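# Move the foam block from desk to low shelf

## Task

Take the foam block that sits on the desk and leave it resting on top of the low shelf beneath the green sign. The block must stay there without the robot holding or propping it. The robot must not tip over or be left leaning, or the task fails.

## Robot and tools

ROBOT. A LinearBot: a wheeled base that can drive forward, sideways or turn in place, with a vertical column about 1.75 m high. A carriage rides up and down the column (lift_m, 0 to 1 m of travel) and holds two identical six-joint arms, left and right, each ending in a two-finger gripper. Arm bases sit roughly 0.57 m + lift_m above the floor; carriage parts hang about 0.15 m lower. Reach from a shoulder is about 0.78 m, but a hand can only get about 0.38 m below its arm base, so low targets need a low carriage. A hand is about 0.16 m long and 0.1 m wide (0.14 m with fingers open). Parked arm joints 1 to 6: 0, 0.05, 0.05, 1.45, 0, 0; parked, the robot spans about 0.95 m wide by 0.7 m long. The wheels are strong (7 N m). A loose object may occasionally get a short push from outside.

CAMERAS. carriage_camera is fixed on the carriage, facing forward, tilted about 20 degrees down. left_wrist_camera and right_wrist_camera look out beyond each hand's fingertips.

FRAMES. Base frame: origin on the floor under the base centre, x forward, y left, z up, metres. left_hand and right_hand readings are the midpoint between each hand's finger pads in this frame; quat_wxyz rotates base axes into hand axes (hand z runs along the fingers, fingers open along hand y; a hand pointing straight up with joints 1, 5, 6 at 0 reads 1, 0, 0, 0). Odometry frame is the base frame where the scene began; base_odometry counts wheel rotation only, so slip shows as movement. Heading is left-positive, -3.142 to 3.142.

execute_actions. Argument actions: a list holding one action or none (empty list only reports state and images). An action may contain base, joints or both; they start together and may finish at different times. Each action lasts at most 15 s. base is an offset from where the base last measured itself, and takes exactly one key: translate_m (metres, forward positive, -2 to 2), strafe_m (metres, left positive, -2 to 2) or rotate_rad (radians, counter-clockwise positive, -6.3 to 6.3). joints is a map of absolute targets by name, not offsets: lift_m (m, 0 to 1); for each side X in left/right: X_joint1_rad (-2.617 to 3.054, swings the arm about vertical, 0 forward, positive left), X_joint2_rad (0 to 3.141, shoulder: 0 upper arm back and level, 1.57 upright, 3.14 forward and level), X_joint3_rad (0 to 3.141, elbow: 0 folded, 3.14 straight), X_joint4_rad (-1.57 to 1.57, wrist pitch, positive lifts fingertips), X_joint5_rad (-1.57 to 1.57, wrist yaw, positive swings fingertips right, opposite to joint1), X_joint6_rad (-2.094 to 2.094, roll about finger axis, positive clockwise seen from the forearm), X_gripper_m (0 to 0.093 m pad gap). Done tolerances: lift 0.004, joint1 0.02, joints 2 and 3 0.055, joint4 0.04, joints 5 and 6 0.02, gripper 0.004. Joints or base left out may keep pushing toward older targets. An unknown key or out-of-range number rejects the whole call. Arm joints move up to 1.8 rad/s (1 to 3) and 2.7 rad/s (4 to 6). cameras: list of camera names or all; omitted or null gives all, [] gives none. If a result reports a stop, later movement calls in the same reply are skipped.

wait: seconds 0 to 10; nothing new is commanded, the scene keeps running, same report as an empty action. zoom_image: camera plus region [x0, y0, x1, y1] in pixels of that camera's latest full image, origin top-left, at most 504 by 504. read_manual: licence texts only. finished_scene: scene number; ends the scene irreversibly and reports success, so the block must already rest stably on the shelf.

RESULTS. base_status and joint_status: done (for the base, wheels turned the commanded amount even if slipping; millimetre moves may stop short yet say done); off_target (resting away from target, maybe still pushing; normal for a gripper holding something); contact_stop or time_out (target dropped, holds where it stopped); joint command not followed / not_followed (a self-collision check held back that arm's targets, often with a cause line; the gripper still acts; the robot may retry them each action). on_its_own lists uncommanded behaviour; held at means the target held, not the position. motor_effort is percent of max, positive toward larger joint values, bracket = peak in last action; readings carry fixed bias and noise. Lift effort grows with load; if it drops steadily while lowering, a hand or load is resting on something. drive_wheels larger at rest than after a free move means the base is still pressing on something. Hand position readings drift, especially far out; a level hand sags 10 to 17 cm under 1 kg. ARM HIT means an arm struck the robot hard. MOTOR HOT appears from 75 °C; OVER-TEMPERATURE FAULT at 90 °C pauses that arm 10 s, and at 100 °C the arm goes limp and drops; affected keys say limit_stop_at_motor_heat, so resend them. Stretched arms heat quickly even unloaded, so keep arms folded when idle.

CAUTIONS. The base stops on hard wheel effort or a displaced arm joint, but arms are not monitored during turns and often not when arm joints are also commanded; the base can coast about 0.3 m after an arm touches something. After an obstacle stop, back off about 0.2 m along the reverse direction (or turn back), repeating if still pressed; a retry move can stop with nothing there. The base can slip under a table edge that the column then strikes; reversing into such an edge can tip the robot. Arms have no contact stop and snap to targets once freed. Do not command arms into each other or themselves; if withheld, move that arm clear first, then the other in a later action. Never let the arms collide or press together. Tipping risk rises with a high carriage, outstretched arms, held loads, pulling, or abrupt stops; only images reveal a lean. Gripper pads push about 45 to 60 N each. Avoid drops, slips, slams and hard shoves. Fewer robot-seconds is better; thinking time lets the robot hold its last command.

Each tool is called as name(argument=value, ...), one argument or row to a line, values as JSON.

## Session

execute_actions(
  actions=[],
)

Scene clock: 0.00 s.
base_odometry: x=+0.000 y=+0.000 heading=+0.000 (m, m, rad; odometry frame)
base_status: not commanded
joint_positions: lift_m=+0.303 left_joint1_rad=+0.003 left_joint2_rad=+0.042 left_joint3_rad=+0.025 left_joint4_rad=+1.459 left_joint5_rad=-0.025 left_joint6_rad=-0.037 left_gripper_m=+0.095 right_joint1_rad=-0.023 right_joint2_rad=+0.084 right_joint3_rad=+0.047 right_joint4_rad=+1.501 right_joint5_rad=-0.014 right_joint6_rad=-0.027 right_gripper_m=+0.095
joint_status: not commanded
motor_effort: lift_m=+32 drive_wheels=+0 (%)
left_hand: x=+0.3132 y=+0.3246 z=+1.2995 quat_wxyz=(+0.998, -0.014, +0.064, -0.016) (m; base frame)
right_hand: x=+0.3098 y=-0.3185 z=+1.3062 quat_wxyz=(+0.998, -0.007, +0.054, -0.025) (m; base frame)
pictures: carriage_camera, left_wrist_camera, right_wrist_camera
Images, in order (width x height): carriage_camera 896x504, left_wrist_camera 896x504, right_wrist_camera 896x504.

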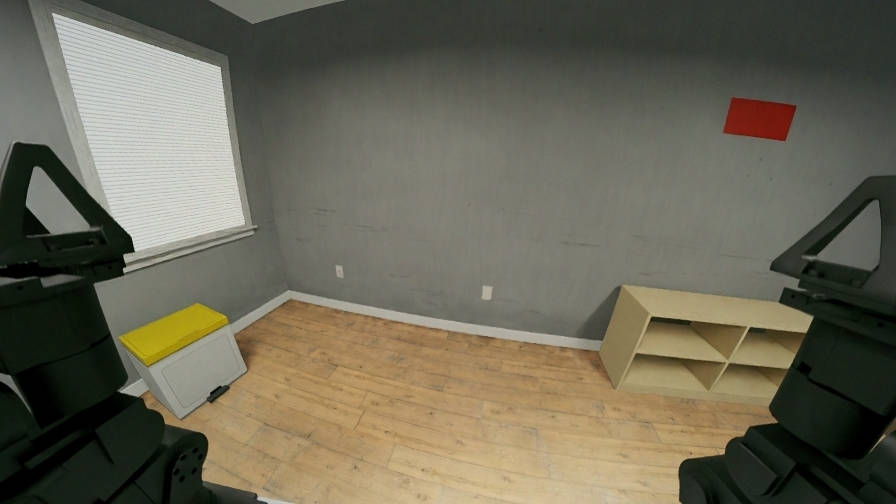

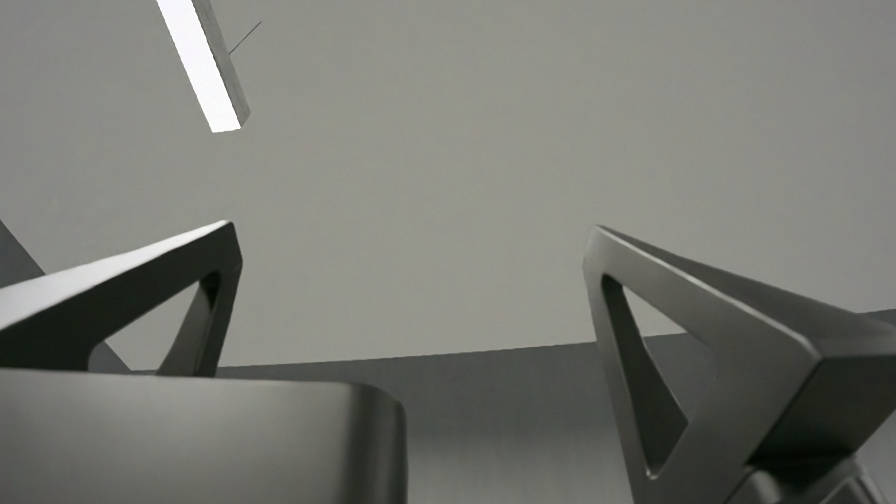

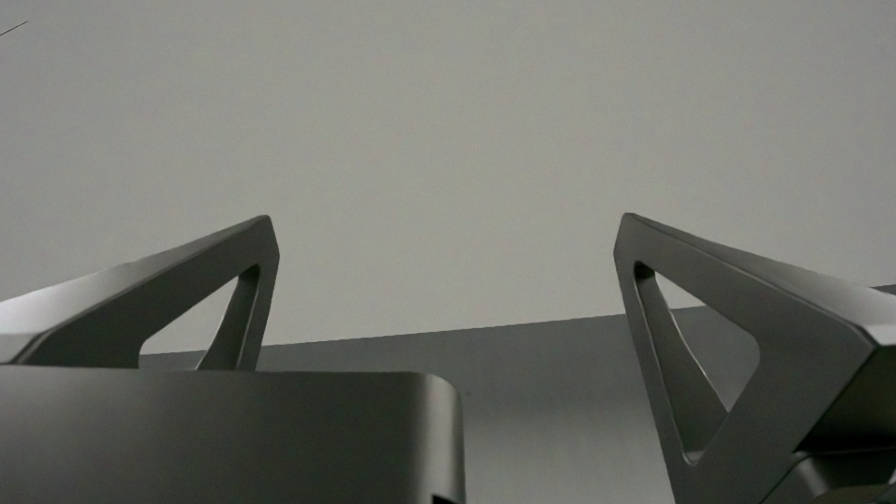

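execute_actions(
  actions=[
    {"base":{"rotate_rad":-1.5}},
  ],
  cameras=["carriage_camera"],
)

Scene clock: 4.70 s.
base_odometry: x=+0.000 y=+0.000 heading=-1.500 (m, m, rad; odometry frame)
base_status: done
joint_positions: lift_m=+0.303 left_joint1_rad=+0.003 left_joint2_rad=+0.042 left_joint3_rad=+0.025 left_joint4_rad=+1.457 left_joint5_rad=-0.025 left_joint6_rad=-0.037 left_gripper_m=+0.095 right_joint1_rad=-0.023 right_joint2_rad=+0.084 right_joint3_rad=+0.047 right_joint4_rad=+1.501 right_joint5_rad=-0.014 right_joint6_rad=-0.027 right_gripper_m=+0.095
joint_status: not commanded
motor_effort: lift_m=+32(32) drive_wheels=+9(27) (%)
left_hand: x=+0.3135 y=+0.3246 z=+1.2994 quat_wxyz=(+0.998, -0.014, +0.065, -0.016) (m; base frame)
right_hand: x=+0.3099 y=-0.3185 z=+1.3062 quat_wxyz=(+0.998, -0.007, +0.054, -0.025) (m; base frame)
pictures: carriage_camera
Images, in order (width x height): carriage_camera 896x504.

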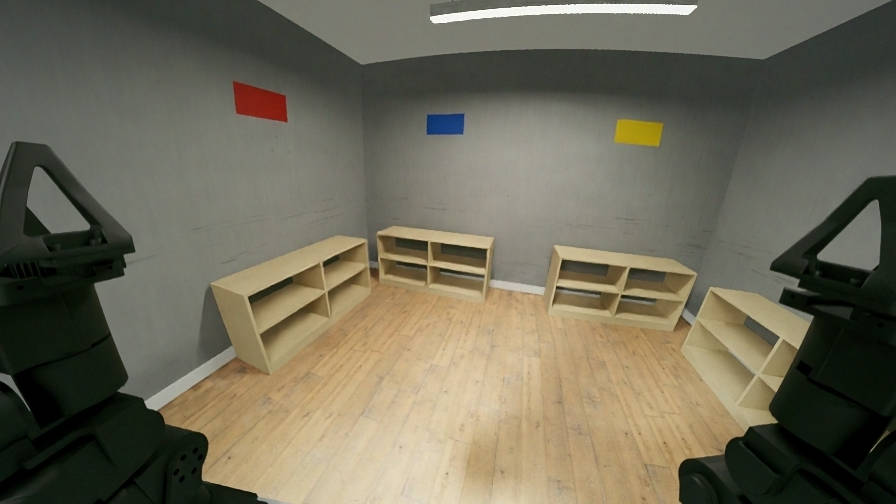

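execute_actions(
  actions=[
    {"base":{"rotate_rad":-1.5}},
  ],
  cameras=["carriage_camera"],
)

Scene clock: 9.00 s.
base_odometry: x=+0.000 y=+0.000 heading=-2.999 (m, m, rad; odometry frame)
base_status: done
joint_positions: lift_m=+0.303 left_joint1_rad=+0.003 left_joint2_rad=+0.042 left_joint3_rad=+0.025 left_joint4_rad=+1.457 left_joint5_rad=-0.025 left_joint6_rad=-0.037 left_gripper_m=+0.095 right_joint1_rad=-0.023 right_joint2_rad=+0.084 right_joint3_rad=+0.047 right_joint4_rad=+1.500 right_joint5_rad=-0.014 right_joint6_rad=-0.027 right_gripper_m=+0.095
joint_status: not commanded
motor_effort: lift_m=+32(32) drive_wheels=+9(18) (%)
left_hand: x=+0.3136 y=+0.3246 z=+1.2994 quat_wxyz=(+0.998, -0.014, +0.065, -0.016) (m; base frame)
right_hand: x=+0.3100 y=-0.3185 z=+1.3062 quat_wxyz=(+0.998, -0.007, +0.054, -0.025) (m; base frame)
pictures: carriage_camera
Images, in order (width x height): carriage_camera 896x504.

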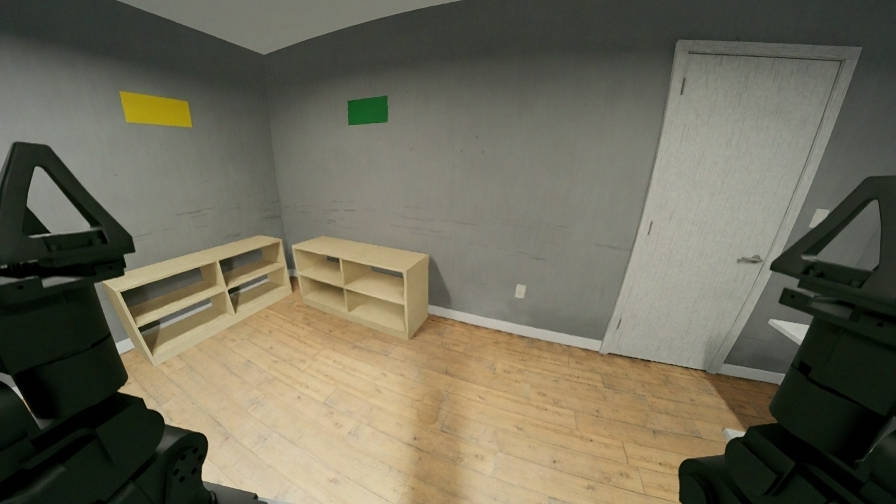

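execute_actions(
  actions=[
    {"base":{"rotate_rad":-1.3}},
  ],
  cameras=["carriage_camera"],
)

Scene clock: 13.77 s.
base_odometry: x=+0.000 y=+0.000 heading=+1.984 (m, m, rad; odometry frame)
base_status: done
joint_positions: lift_m=+0.303 left_joint1_rad=+0.003 left_joint2_rad=+0.042 left_joint3_rad=+0.025 left_joint4_rad=+1.457 left_joint5_rad=-0.025 left_joint6_rad=-0.037 left_gripper_m=+0.095 right_joint1_rad=-0.023 right_joint2_rad=+0.084 right_joint3_rad=+0.047 right_joint4_rad=+1.500 right_joint5_rad=-0.014 right_joint6_rad=-0.027 right_gripper_m=+0.095
joint_status: not commanded
motor_effort: lift_m=+32(32) drive_wheels=+9(18) (%)
left_hand: x=+0.3136 y=+0.3246 z=+1.2994 quat_wxyz=(+0.998, -0.014, +0.065, -0.016) (m; base frame)
right_hand: x=+0.3100 y=-0.3185 z=+1.3062 quat_wxyz=(+0.998, -0.007, +0.054, -0.025) (m; base frame)
pictures: carriage_camera
Images, in order (width x height): carriage_camera 896x504.

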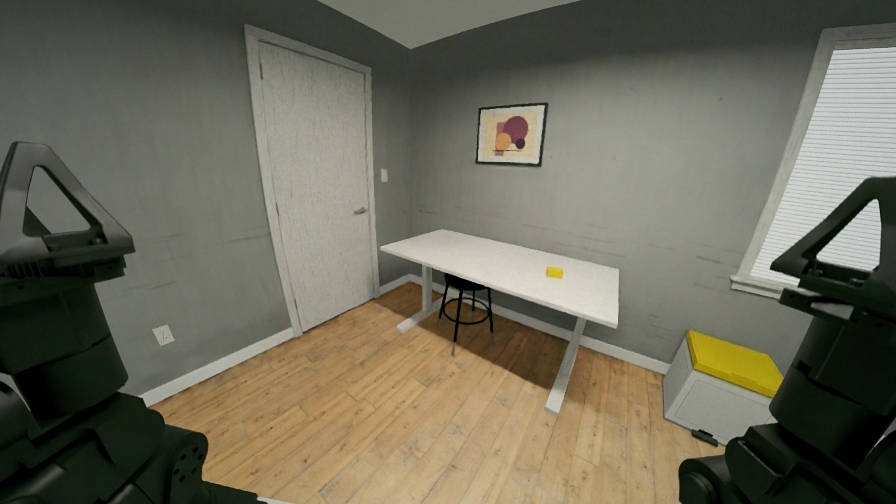

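execute_actions(
  actions=[
    {"base":{"rotate_rad":-0.55},"joints":{"lift_m":0.45}},
  ],
  cameras=["carriage_camera"],
)

Scene clock: 20.70 s.
base_odometry: x=+0.000 y=+0.000 heading=+1.435 (m, m, rad; odometry frame)
base_status: done
joint_positions: lift_m=+0.450 left_joint1_rad=+0.003 left_joint2_rad=+0.042 left_joint3_rad=+0.025 left_joint4_rad=+1.456 left_joint5_rad=-0.025 left_joint6_rad=-0.037 left_gripper_m=+0.095 right_joint1_rad=-0.023 right_joint2_rad=+0.084 right_joint3_rad=+0.047 right_joint4_rad=+1.499 right_joint5_rad=-0.014 right_joint6_rad=-0.027 right_gripper_m=+0.095
joint_status: all done
motor_effort: lift_m=+33(42) drive_wheels=+9(17) (%)
left_hand: x=+0.3137 y=+0.3246 z=+1.4464 quat_wxyz=(+0.998, -0.014, +0.065, -0.016) (m; base frame)
right_hand: x=+0.3102 y=-0.3185 z=+1.4532 quat_wxyz=(+0.998, -0.007, +0.055, -0.025) (m; base frame)
pictures: carriage_camera
Images, in order (width x height): carriage_camera 896x504.

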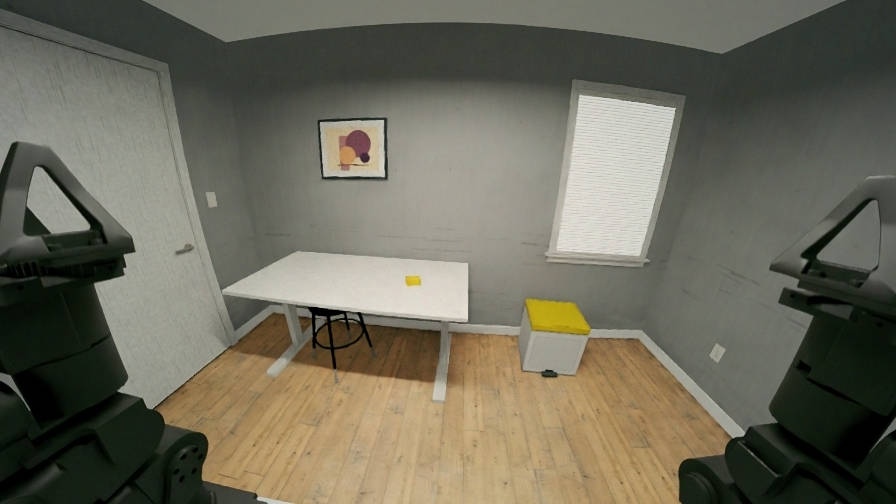

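execute_actions(
  actions=[
    {"base":{"translate_m":0.65},"joints":{"left_joint2_rad":1.9,"left_joint3_rad":1.6,"left_joint4_rad":-1.0}},
  ],
  cameras=["carriage_camera","left_wrist_camera"],
)

Scene clock: 31.10 s.
base_odometry: x=+0.089 y=+0.644 heading=+1.434 (m, m, rad; odometry frame)
base_status: done
joint_positions: lift_m=+0.450 left_joint1_rad=+0.003 left_joint2_rad=+1.907 left_joint3_rad=+1.574 left_joint4_rad=-1.000 left_joint5_rad=-0.025 left_joint6_rad=-0.037 left_gripper_m=+0.095 right_joint1_rad=-0.023 right_joint2_rad=+0.084 right_joint3_rad=+0.047 right_joint4_rad=+1.499 right_joint5_rad=-0.014 right_joint6_rad=-0.027 right_gripper_m=+0.095
joint_status: all done
motor_effort: lift_m=+33(33) drive_wheels=-8(27) (%)
left_hand: x=+0.6954 y=+0.3259 z=+1.1229 quat_wxyz=(+0.119, -0.021, +0.993, +0.010) (m; base frame)
right_hand: x=+0.3103 y=-0.3185 z=+1.4532 quat_wxyz=(+0.998, -0.007, +0.055, -0.025) (m; base frame)
pictures: carriage_camera, left_wrist_camera
Images, in order (width x height): carriage_camera 896x504, left_wrist_camera 896x504.

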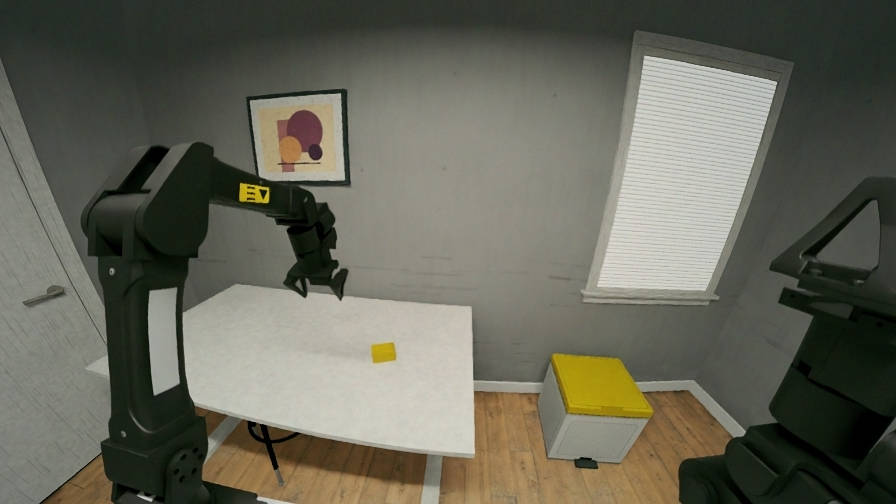

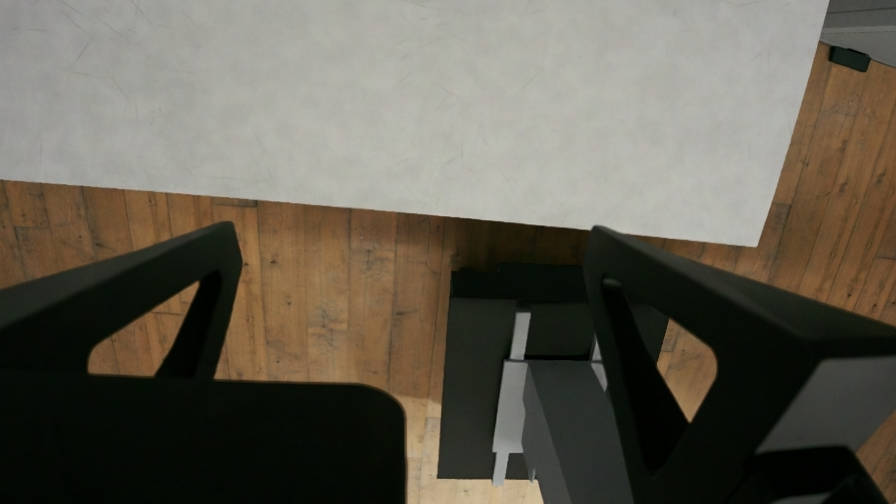

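execute_actions(
  actions=[
    {"base":{"translate_m":0.26},"joints":{"lift_m":0.35,"left_joint2_rad":2.1,"left_joint3_rad":1.85,"left_joint4_rad":-1.2}},
  ],
  cameras=["carriage_camera","left_wrist_camera"],
)

Scene clock: 38.93 s.
base_odometry: x=+0.125 y=+0.901 heading=+1.433 (m, m, rad; odometry frame)
base_status: done
joint_positions: lift_m=+0.350 left_joint1_rad=+0.003 left_joint2_rad=+2.117 left_joint3_rad=+1.825 left_joint4_rad=-1.201 left_joint5_rad=-0.025 left_joint6_rad=-0.037 left_gripper_m=+0.095 right_joint1_rad=-0.023 right_joint2_rad=+0.084 right_joint3_rad=+0.047 right_joint4_rad=+1.501 right_joint5_rad=-0.015 right_joint6_rad=-0.027 right_gripper_m=+0.095
joint_status: all done
motor_effort: lift_m=+30(31) drive_wheels=-8(24) (%)
left_hand: x=+0.7075 y=+0.3260 z=+1.0034 quat_wxyz=(+0.039, -0.021, +0.999, +0.012) (m; base frame)
right_hand: x=+0.3099 y=-0.3185 z=+1.3535 quat_wxyz=(+0.998, -0.007, +0.054, -0.025) (m; base frame)
pictures: carriage_camera, left_wrist_camera
Images, in order (width x height): carriage_camera 896x504, left_wrist_camera 896x504.

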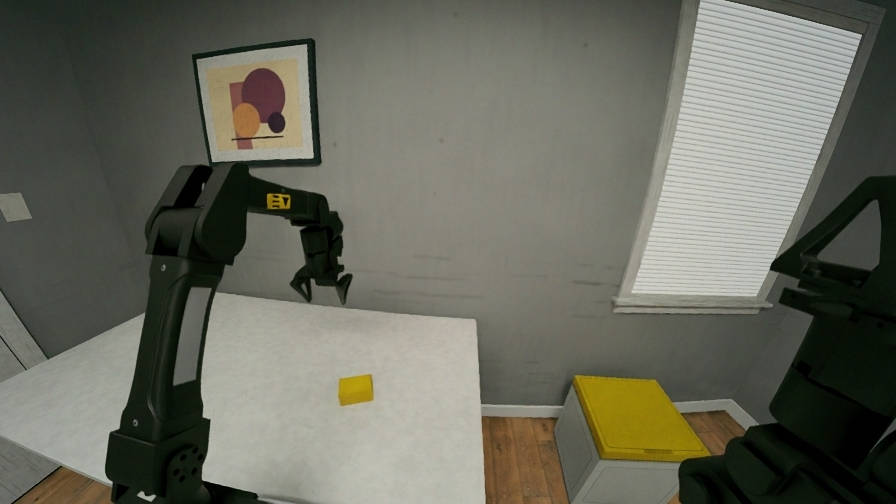

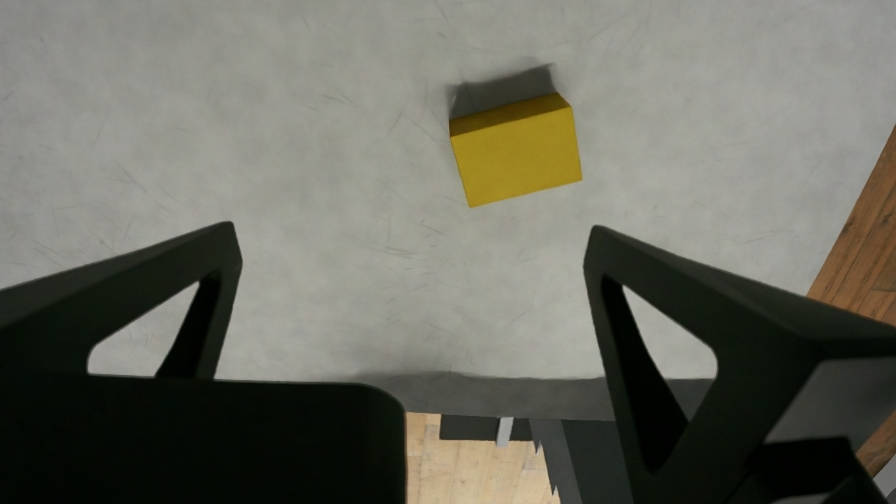

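execute_actions(
  actions=[
    {"joints":{"left_joint1_rad":-0.13,"left_joint2_rad":2.26,"left_joint3_rad":1.46,"left_joint4_rad":-0.735,"left_joint5_rad":0,"left_joint6_rad":1.16}},
  ],
  cameras=["carriage_camera","left_wrist_camera"],
)

Scene clock: 45.93 s.
base_odometry: x=+0.125 y=+0.901 heading=+1.433 (m, m, rad; odometry frame)
base_status: not commanded
joint_positions: lift_m=+0.350 left_joint1_rad=-0.134 left_joint2_rad=+2.279 left_joint3_rad=+1.471 left_joint4_rad=-0.743 left_joint5_rad=-0.004 left_joint6_rad=+1.154 left_gripper_m=+0.095 right_joint1_rad=-0.023 right_joint2_rad=+0.084 right_joint3_rad=+0.047 right_joint4_rad=+1.501 right_joint5_rad=-0.015 right_joint6_rad=-0.027 right_gripper_m=+0.095
joint_status: all done
motor_effort: lift_m=+30(30) drive_wheels=+9(8) (%)
left_hand: x=+0.6849 y=+0.2662 z=+0.8549 quat_wxyz=(+0.007, +0.601, +0.800, +0.006) (m; base frame)
right_hand: x=+0.3099 y=-0.3185 z=+1.3535 quat_wxyz=(+0.998, -0.007, +0.054, -0.025) (m; base frame)
pictures: carriage_camera, left_wrist_camera
Images, in order (width x height): carriage_camera 896x504, left_wrist_camera 896x504.

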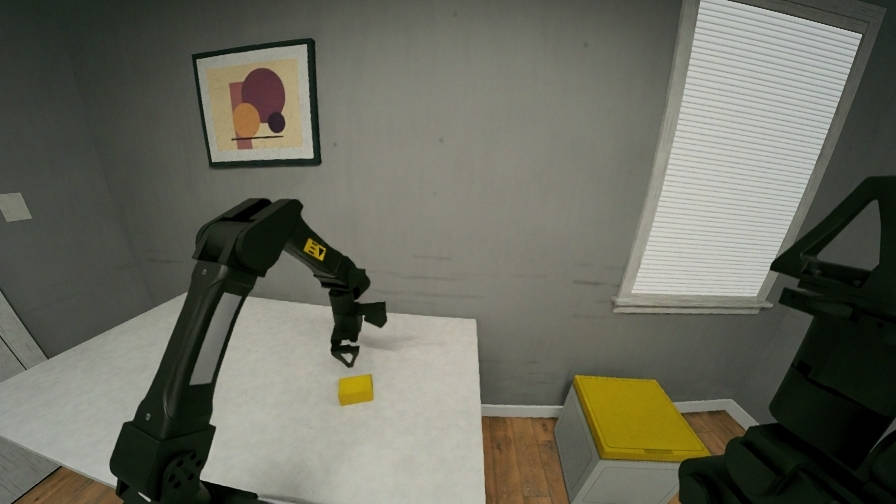

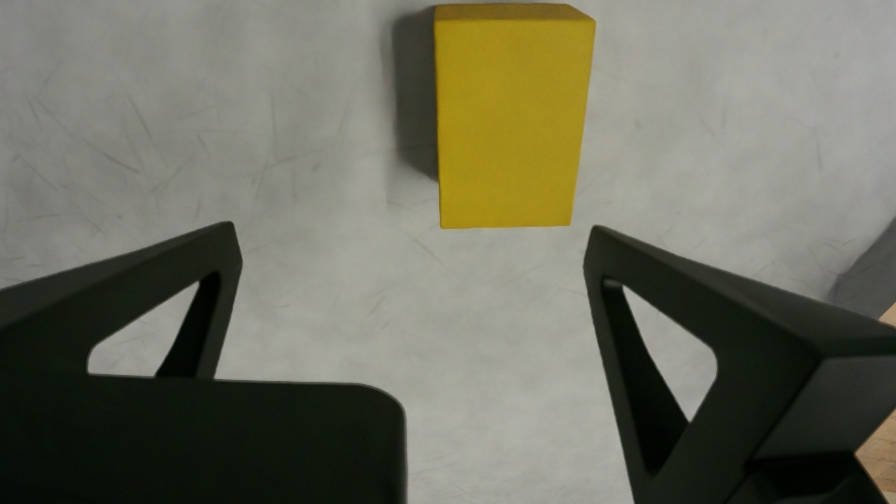

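execute_actions(
  actions=[
    {"joints":{"left_joint1_rad":-0.16,"left_joint2_rad":2.26,"left_joint3_rad":1.26,"left_joint4_rad":-0.555,"left_joint6_rad":1.14}},
  ],
  cameras=["carriage_camera","left_wrist_camera"],
)

Scene clock: 51.50 s.
base_odometry: x=+0.125 y=+0.901 heading=+1.433 (m, m, rad; odometry frame)
base_status: not commanded
joint_positions: lift_m=+0.350 left_joint1_rad=-0.158 left_joint2_rad=+2.272 left_joint3_rad=+1.270 left_joint4_rad=-0.565 left_joint5_rad=-0.004 left_joint6_rad=+1.141 left_gripper_m=+0.095 right_joint1_rad=-0.023 right_joint2_rad=+0.084 right_joint3_rad=+0.047 right_joint4_rad=+1.501 right_joint5_rad=-0.015 right_joint6_rad=-0.027 right_gripper_m=+0.095
joint_status: all done
motor_effort: lift_m=+30(30) drive_wheels=-7(7) (%)
left_hand: x=+0.6485 y=+0.2622 z=+0.8176 quat_wxyz=(+0.001, +0.605, +0.796, +0.003) (m; base frame)
right_hand: x=+0.3099 y=-0.3185 z=+1.3535 quat_wxyz=(+0.998, -0.007, +0.054, -0.025) (m; base frame)
pictures: carriage_camera, left_wrist_camera
Images, in order (width x height): carriage_camera 896x504, left_wrist_camera 896x504.

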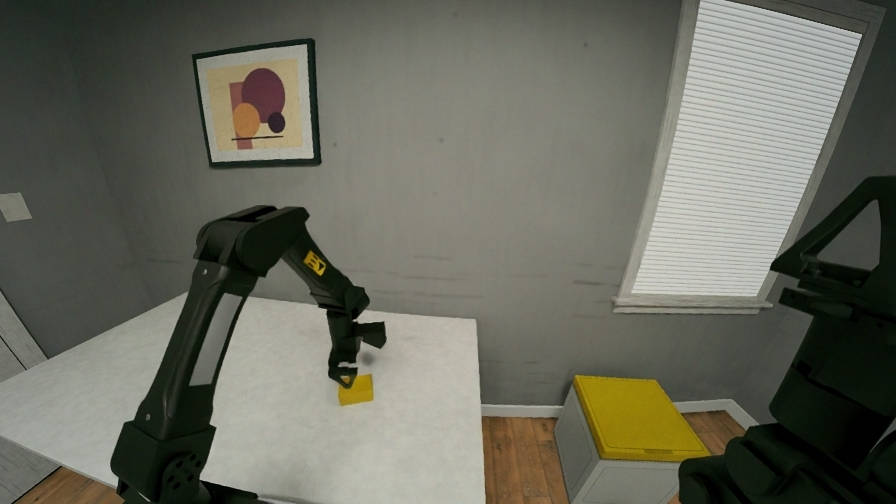

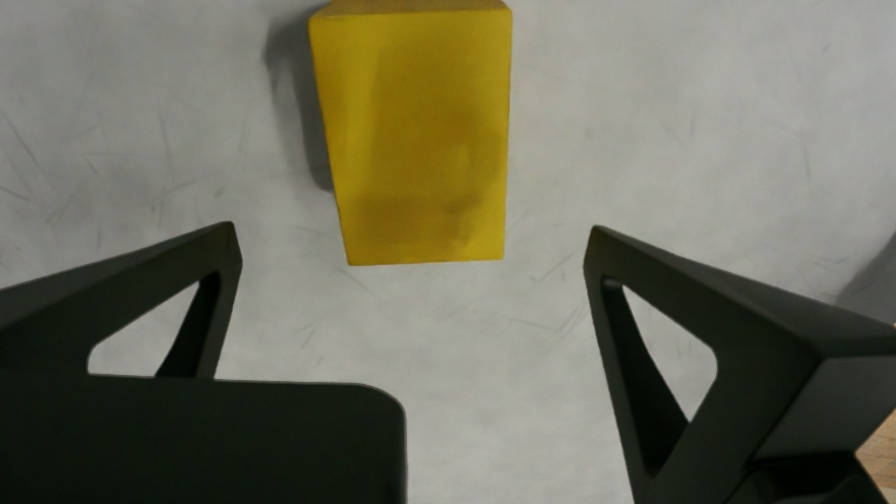

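execute_actions(
  actions=[
    {"joints":{"left_joint1_rad":-0.2,"left_joint2_rad":2.395,"left_joint3_rad":1.31,"left_joint4_rad":-0.445,"left_joint6_rad":1.1}},
  ],
  cameras=["carriage_camera","left_wrist_camera"],
)

Scene clock: 55.23 s.
base_odometry: x=+0.125 y=+0.901 heading=+1.433 (m, m, rad; odometry frame)
base_status: not commanded
joint_positions: lift_m=+0.350 left_joint1_rad=-0.202 left_joint2_rad=+2.407 left_joint3_rad=+1.297 left_joint4_rad=-0.448 left_joint5_rad=-0.004 left_joint6_rad=+1.105 left_gripper_m=+0.095 right_joint1_rad=-0.023 right_joint2_rad=+0.084 right_joint3_rad=+0.047 right_joint4_rad=+1.501 right_joint5_rad=-0.015 right_joint6_rad=-0.027 right_gripper_m=+0.095
joint_status: all done
motor_effort: lift_m=+30(30) drive_wheels=-8(8) (%)
left_hand: x=+0.6536 y=+0.2444 z=+0.7745 quat_wxyz=(+0.005, +0.608, +0.794, +0.005) (m; base frame)
right_hand: x=+0.3099 y=-0.3185 z=+1.3535 quat_wxyz=(+0.998, -0.007, +0.054, -0.025) (m; base frame)
pictures: carriage_camera, left_wrist_camera
Images, in order (width x height): carriage_camera 896x504, left_wrist_camera 896x504.

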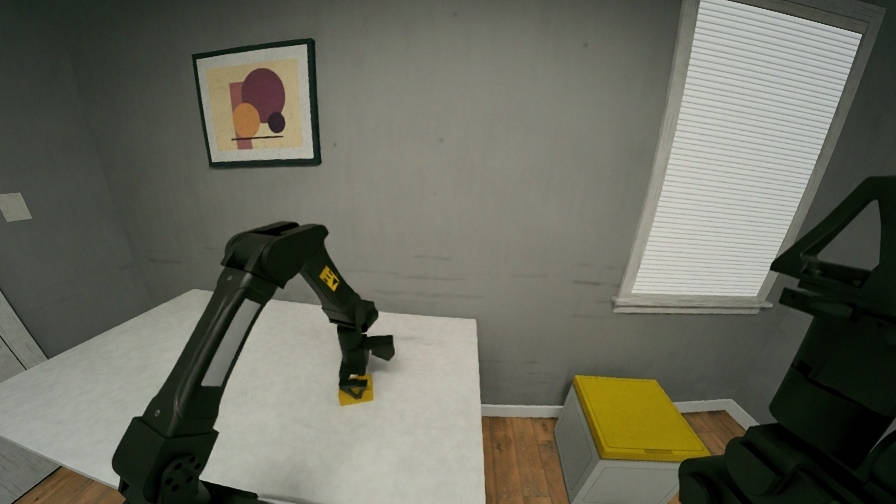

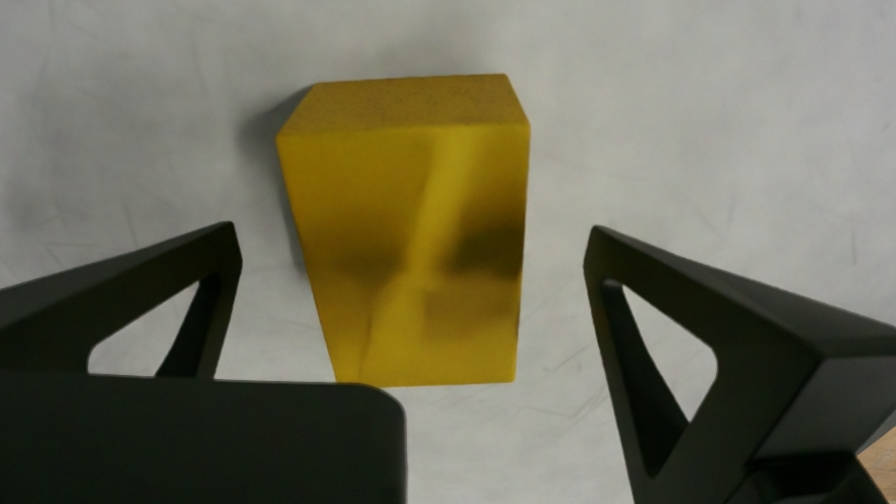

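zoom_image(
  camera="carriage_camera",
  region=[300, 330, 420, 420],
)

Region (300, 330, 420, 420) of carriage_camera's 896x504 image, scaled by 4.200, with more detail than that image has; it fills the top 378 rows of this view, and the rest is white.

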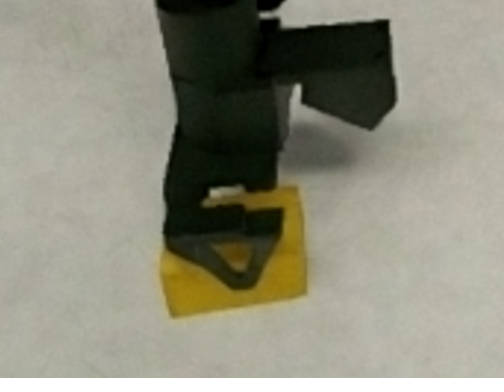

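execute_actions(
  actions=[
    {"joints":{"lift_m":0.33}},
  ],
  cameras=["left_wrist_camera"],
)

execute_actions(
  actions=[
    {"joints":{"left_gripper_m":0.04}},
  ],
  cameras=["carriage_camera","left_wrist_camera"],
)

Scene clock: 61.30 s.
base_odometry: x=+0.125 y=+0.901 heading=+1.433 (m, m, rad; odometry frame)
base_status: not commanded
joint_positions: lift_m=+0.330 left_joint1_rad=-0.202 left_joint2_rad=+2.406 left_joint3_rad=+1.297 left_joint4_rad=-0.447 left_joint5_rad=-0.004 left_joint6_rad=+1.105 left_gripper_m=+0.095 right_joint1_rad=-0.023 right_joint2_rad=+0.084 right_joint3_rad=+0.047 right_joint4_rad=+1.501 right_joint5_rad=-0.015 right_joint6_rad=-0.027 right_gripper_m=+0.095
joint_status: all done
motor_effort: lift_m=+31(31) drive_wheels=-8(8) (%)
left_hand: x=+0.6539 y=+0.2443 z=+0.7546 quat_wxyz=(+0.006, +0.608, +0.794, +0.005) (m; base frame)
right_hand: x=+0.3099 y=-0.3185 z=+1.3334 quat_wxyz=(+0.998, -0.007, +0.054, -0.025) (m; base frame)
pictures: left_wrist_camera
Images, in order (width x height): left_wrist_camera 896x504.

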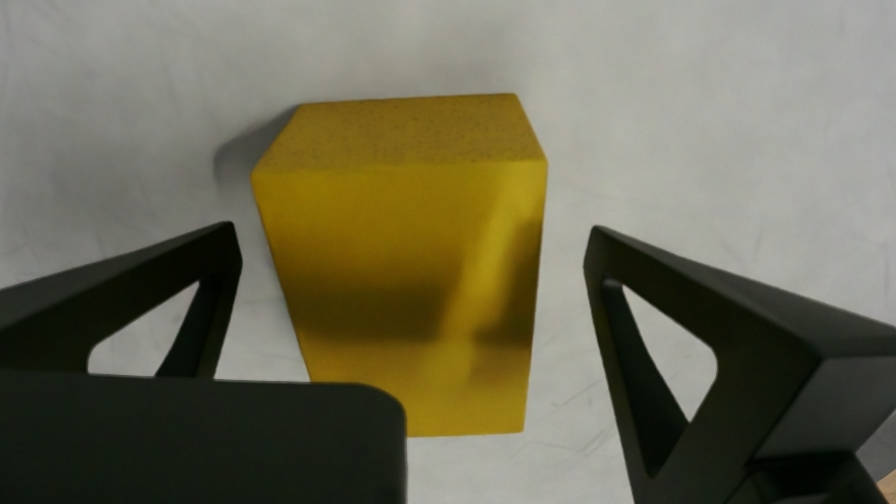

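Scene clock: 61.90 s.
base_odometry: x=+0.125 y=+0.901 heading=+1.433 (m, m, rad; odometry frame)
base_status: not commanded
joint_positions: lift_m=+0.330 left_joint1_rad=-0.202 left_joint2_rad=+2.406 left_joint3_rad=+1.297 left_joint4_rad=-0.447 left_joint5_rad=-0.004 left_joint6_rad=+1.105 left_gripper_m=+0.058 right_joint1_rad=-0.023 right_joint2_rad=+0.084 right_joint3_rad=+0.047 right_joint4_rad=+1.501 right_joint5_rad=-0.015 right_joint6_rad=-0.027 right_gripper_m=+0.095
joint_status: left_gripper_m off_target (ended at +0.058, target +0.040)
motor_effort: lift_m=+31(31) drive_wheels=+9(9) (%)
left_hand: x=+0.6539 y=+0.2443 z=+0.7546 quat_wxyz=(+0.006, +0.608, +0.794, +0.005) (m; base frame)
right_hand: x=+0.3099 y=-0.3185 z=+1.3334 quat_wxyz=(+0.998, -0.007, +0.054, -0.025) (m; base frame)
pictures: carriage_camera, left_wrist_camera
Images, in order (width x height): carriage_camera 896x504, left_wrist_camera 896x504.

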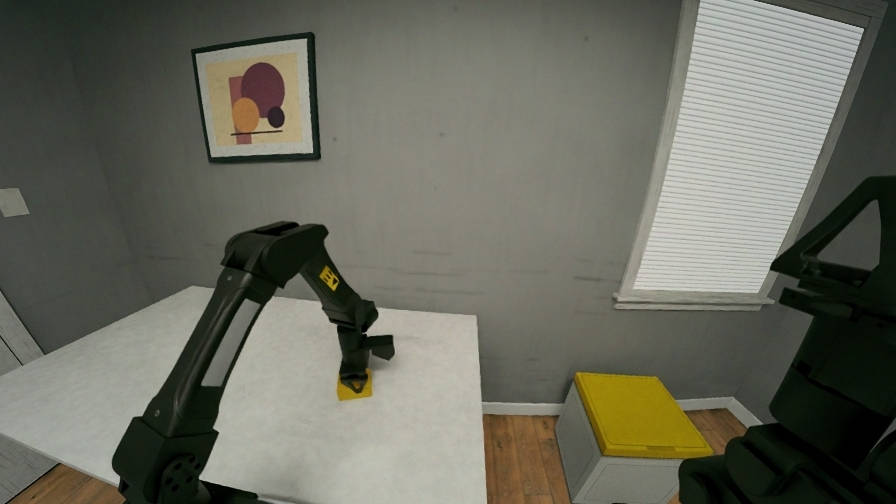

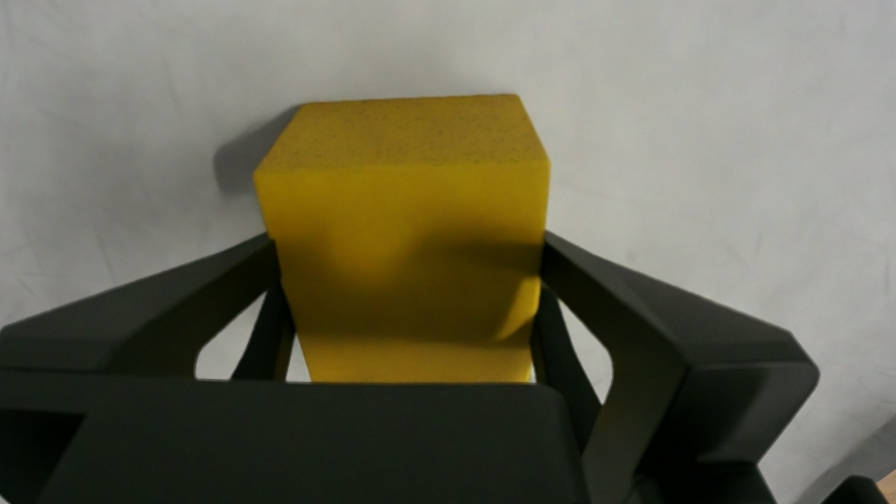

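execute_actions(
  actions=[
    {"joints":{"lift_m":0.38}},
  ],
  cameras=[],
)

execute_actions(
  actions=[
    {"base":{"translate_m":-1.9}},
  ],
  cameras=[],
)

execute_actions(
  actions=[
    {"base":{"rotate_rad":1.6},"joints":{"lift_m":0.3}},
  ],
  cameras=["carriage_camera"],
)

Scene clock: 68.40 s.
base_odometry: x=+0.125 y=+0.901 heading=+1.433 (m, m, rad; odometry frame)
base_status: not commanded
joint_positions: lift_m=+0.380 left_joint1_rad=-0.202 left_joint2_rad=+2.401 left_joint3_rad=+1.297 left_joint4_rad=-0.446 left_joint5_rad=-0.004 left_joint6_rad=+1.105 left_gripper_m=+0.058 right_joint1_rad=-0.023 right_joint2_rad=+0.084 right_joint3_rad=+0.047 right_joint4_rad=+1.500 right_joint5_rad=-0.015 right_joint6_rad=-0.027 right_gripper_m=+0.095
joint_status: all done
motor_effort: lift_m=+33(40) drive_wheels=+9(8) (%)
left_hand: x=+0.6556 y=+0.2440 z=+0.8065 quat_wxyz=(+0.009, +0.608, +0.794, +0.006) (m; base frame)
right_hand: x=+0.3100 y=-0.3185 z=+1.3832 quat_wxyz=(+0.998, -0.007, +0.054, -0.025) (m; base frame)
pictures: none
No camera images: the call's "cameras" was empty. Leave "cameras" out to get every camera's image.

Scene clock: 74.57 s.
base_odometry: x=-0.138 y=-0.980 heading=+1.432 (m, m, rad; odometry frame)
base_status: done
joint_positions: lift_m=+0.380 left_joint1_rad=-0.201 left_joint2_rad=+2.401 left_joint3_rad=+1.297 left_joint4_rad=-0.444 left_joint5_rad=-0.004 left_joint6_rad=+1.105 left_gripper_m=+0.058 right_joint1_rad=-0.023 right_joint2_rad=+0.084 right_joint3_rad=+0.047 right_joint4_rad=+1.499 right_joint5_rad=-0.014 right_joint6_rad=-0.027 right_gripper_m=+0.095
joint_status: not commanded
motor_effort: lift_m=+33(33) drive_wheels=-8(27) (%)
left_hand: x=+0.6562 y=+0.2442 z=+0.8065 quat_wxyz=(+0.010, +0.608, +0.794, +0.007) (m; base frame)
right_hand: x=+0.3102 y=-0.3185 z=+1.3832 quat_wxyz=(+0.998, -0.007, +0.055, -0.025) (m; base frame)
pictures: none
No camera images: the call's "cameras" was empty. Leave "cameras" out to get every camera's image.

Scene clock: 77.70 s.
base_odometry: x=-0.138 y=-0.980 heading=+3.031 (m, m, rad; odometry frame)
base_status: done
joint_positions: lift_m=+0.300 left_joint1_rad=-0.193 left_joint2_rad=+2.404 left_joint3_rad=+1.297 left_joint4_rad=-0.443 left_joint5_rad=-0.004 left_joint6_rad=+1.105 left_gripper_m=+0.058 right_joint1_rad=-0.023 right_joint2_rad=+0.084 right_joint3_rad=+0.047 right_joint4_rad=+1.500 right_joint5_rad=-0.014 right_joint6_rad=-0.027 right_gripper_m=+0.095
joint_status: all done
motor_effort: lift_m=+30(30) drive_wheels=+8(23) (%)
left_hand: x=+0.6559 y=+0.2474 z=+0.7253 quat_wxyz=(+0.008, +0.604, +0.797, +0.006) (m; base frame)
right_hand: x=+0.3101 y=-0.3185 z=+1.3034 quat_wxyz=(+0.998, -0.007, +0.054, -0.025) (m; base frame)
pictures: carriage_camera
Images, in order (width x height): carriage_camera 896x504.

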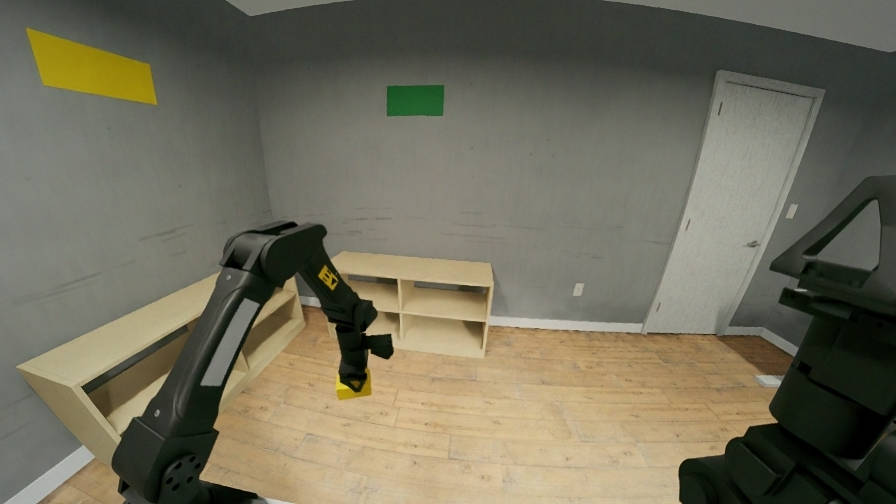

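execute_actions(
  actions=[
    {"base":{"translate_m":1.0},"joints":{"lift_m":0.22}},
  ],
  cameras=["carriage_camera","left_wrist_camera"],
)

Scene clock: 84.73 s.
base_odometry: x=-1.133 y=-0.872 heading=+3.032 (m, m, rad; odometry frame)
base_status: done
joint_positions: lift_m=+0.220 left_joint1_rad=-0.194 left_joint2_rad=+2.405 left_joint3_rad=+1.297 left_joint4_rad=-0.447 left_joint5_rad=-0.004 left_joint6_rad=+1.105 left_gripper_m=+0.058 right_joint1_rad=-0.023 right_joint2_rad=+0.084 right_joint3_rad=+0.047 right_joint4_rad=+1.500 right_joint5_rad=-0.014 right_joint6_rad=-0.027 right_gripper_m=+0.095
joint_status: all done
motor_effort: lift_m=+30(32) drive_wheels=-8(29) (%)
left_hand: x=+0.6548 y=+0.2471 z=+0.6452 quat_wxyz=(+0.006, +0.605, +0.796, +0.005) (m; base frame)
right_hand: x=+0.3101 y=-0.3185 z=+1.2234 quat_wxyz=(+0.998, -0.007, +0.054, -0.025) (m; base frame)
pictures: carriage_camera, left_wrist_camera
Images, in order (width x height): carriage_camera 896x504, left_wrist_camera 896x504.

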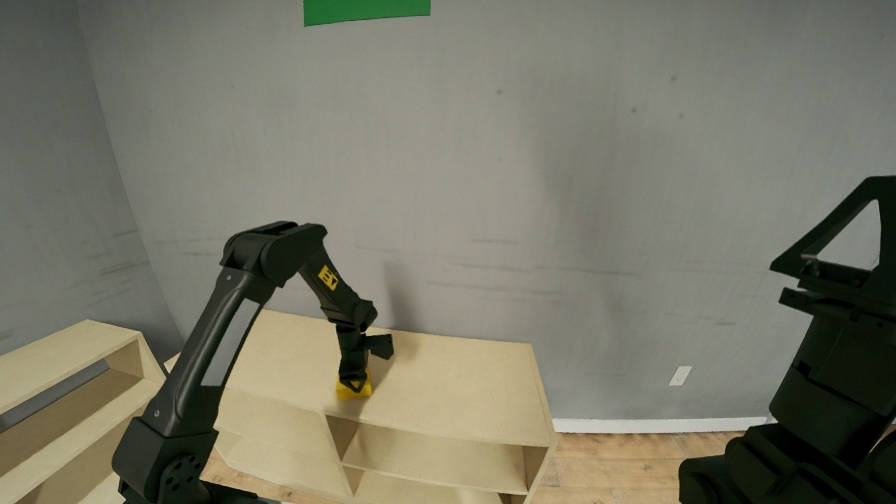

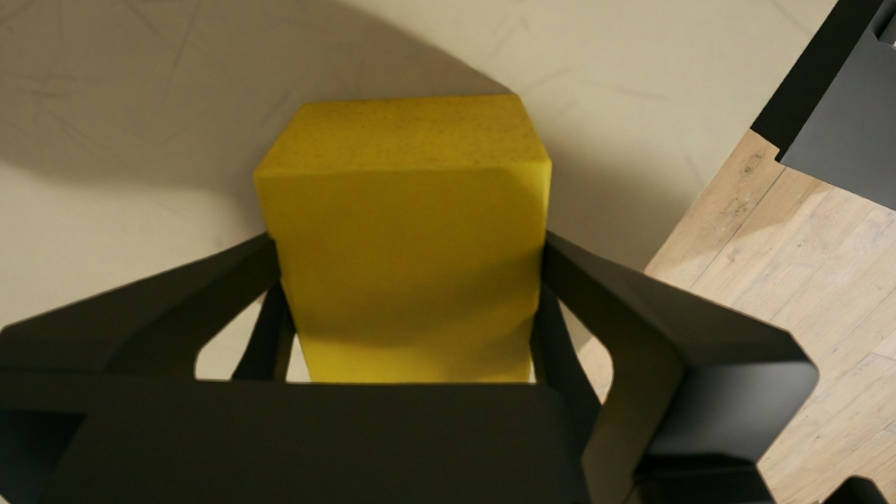

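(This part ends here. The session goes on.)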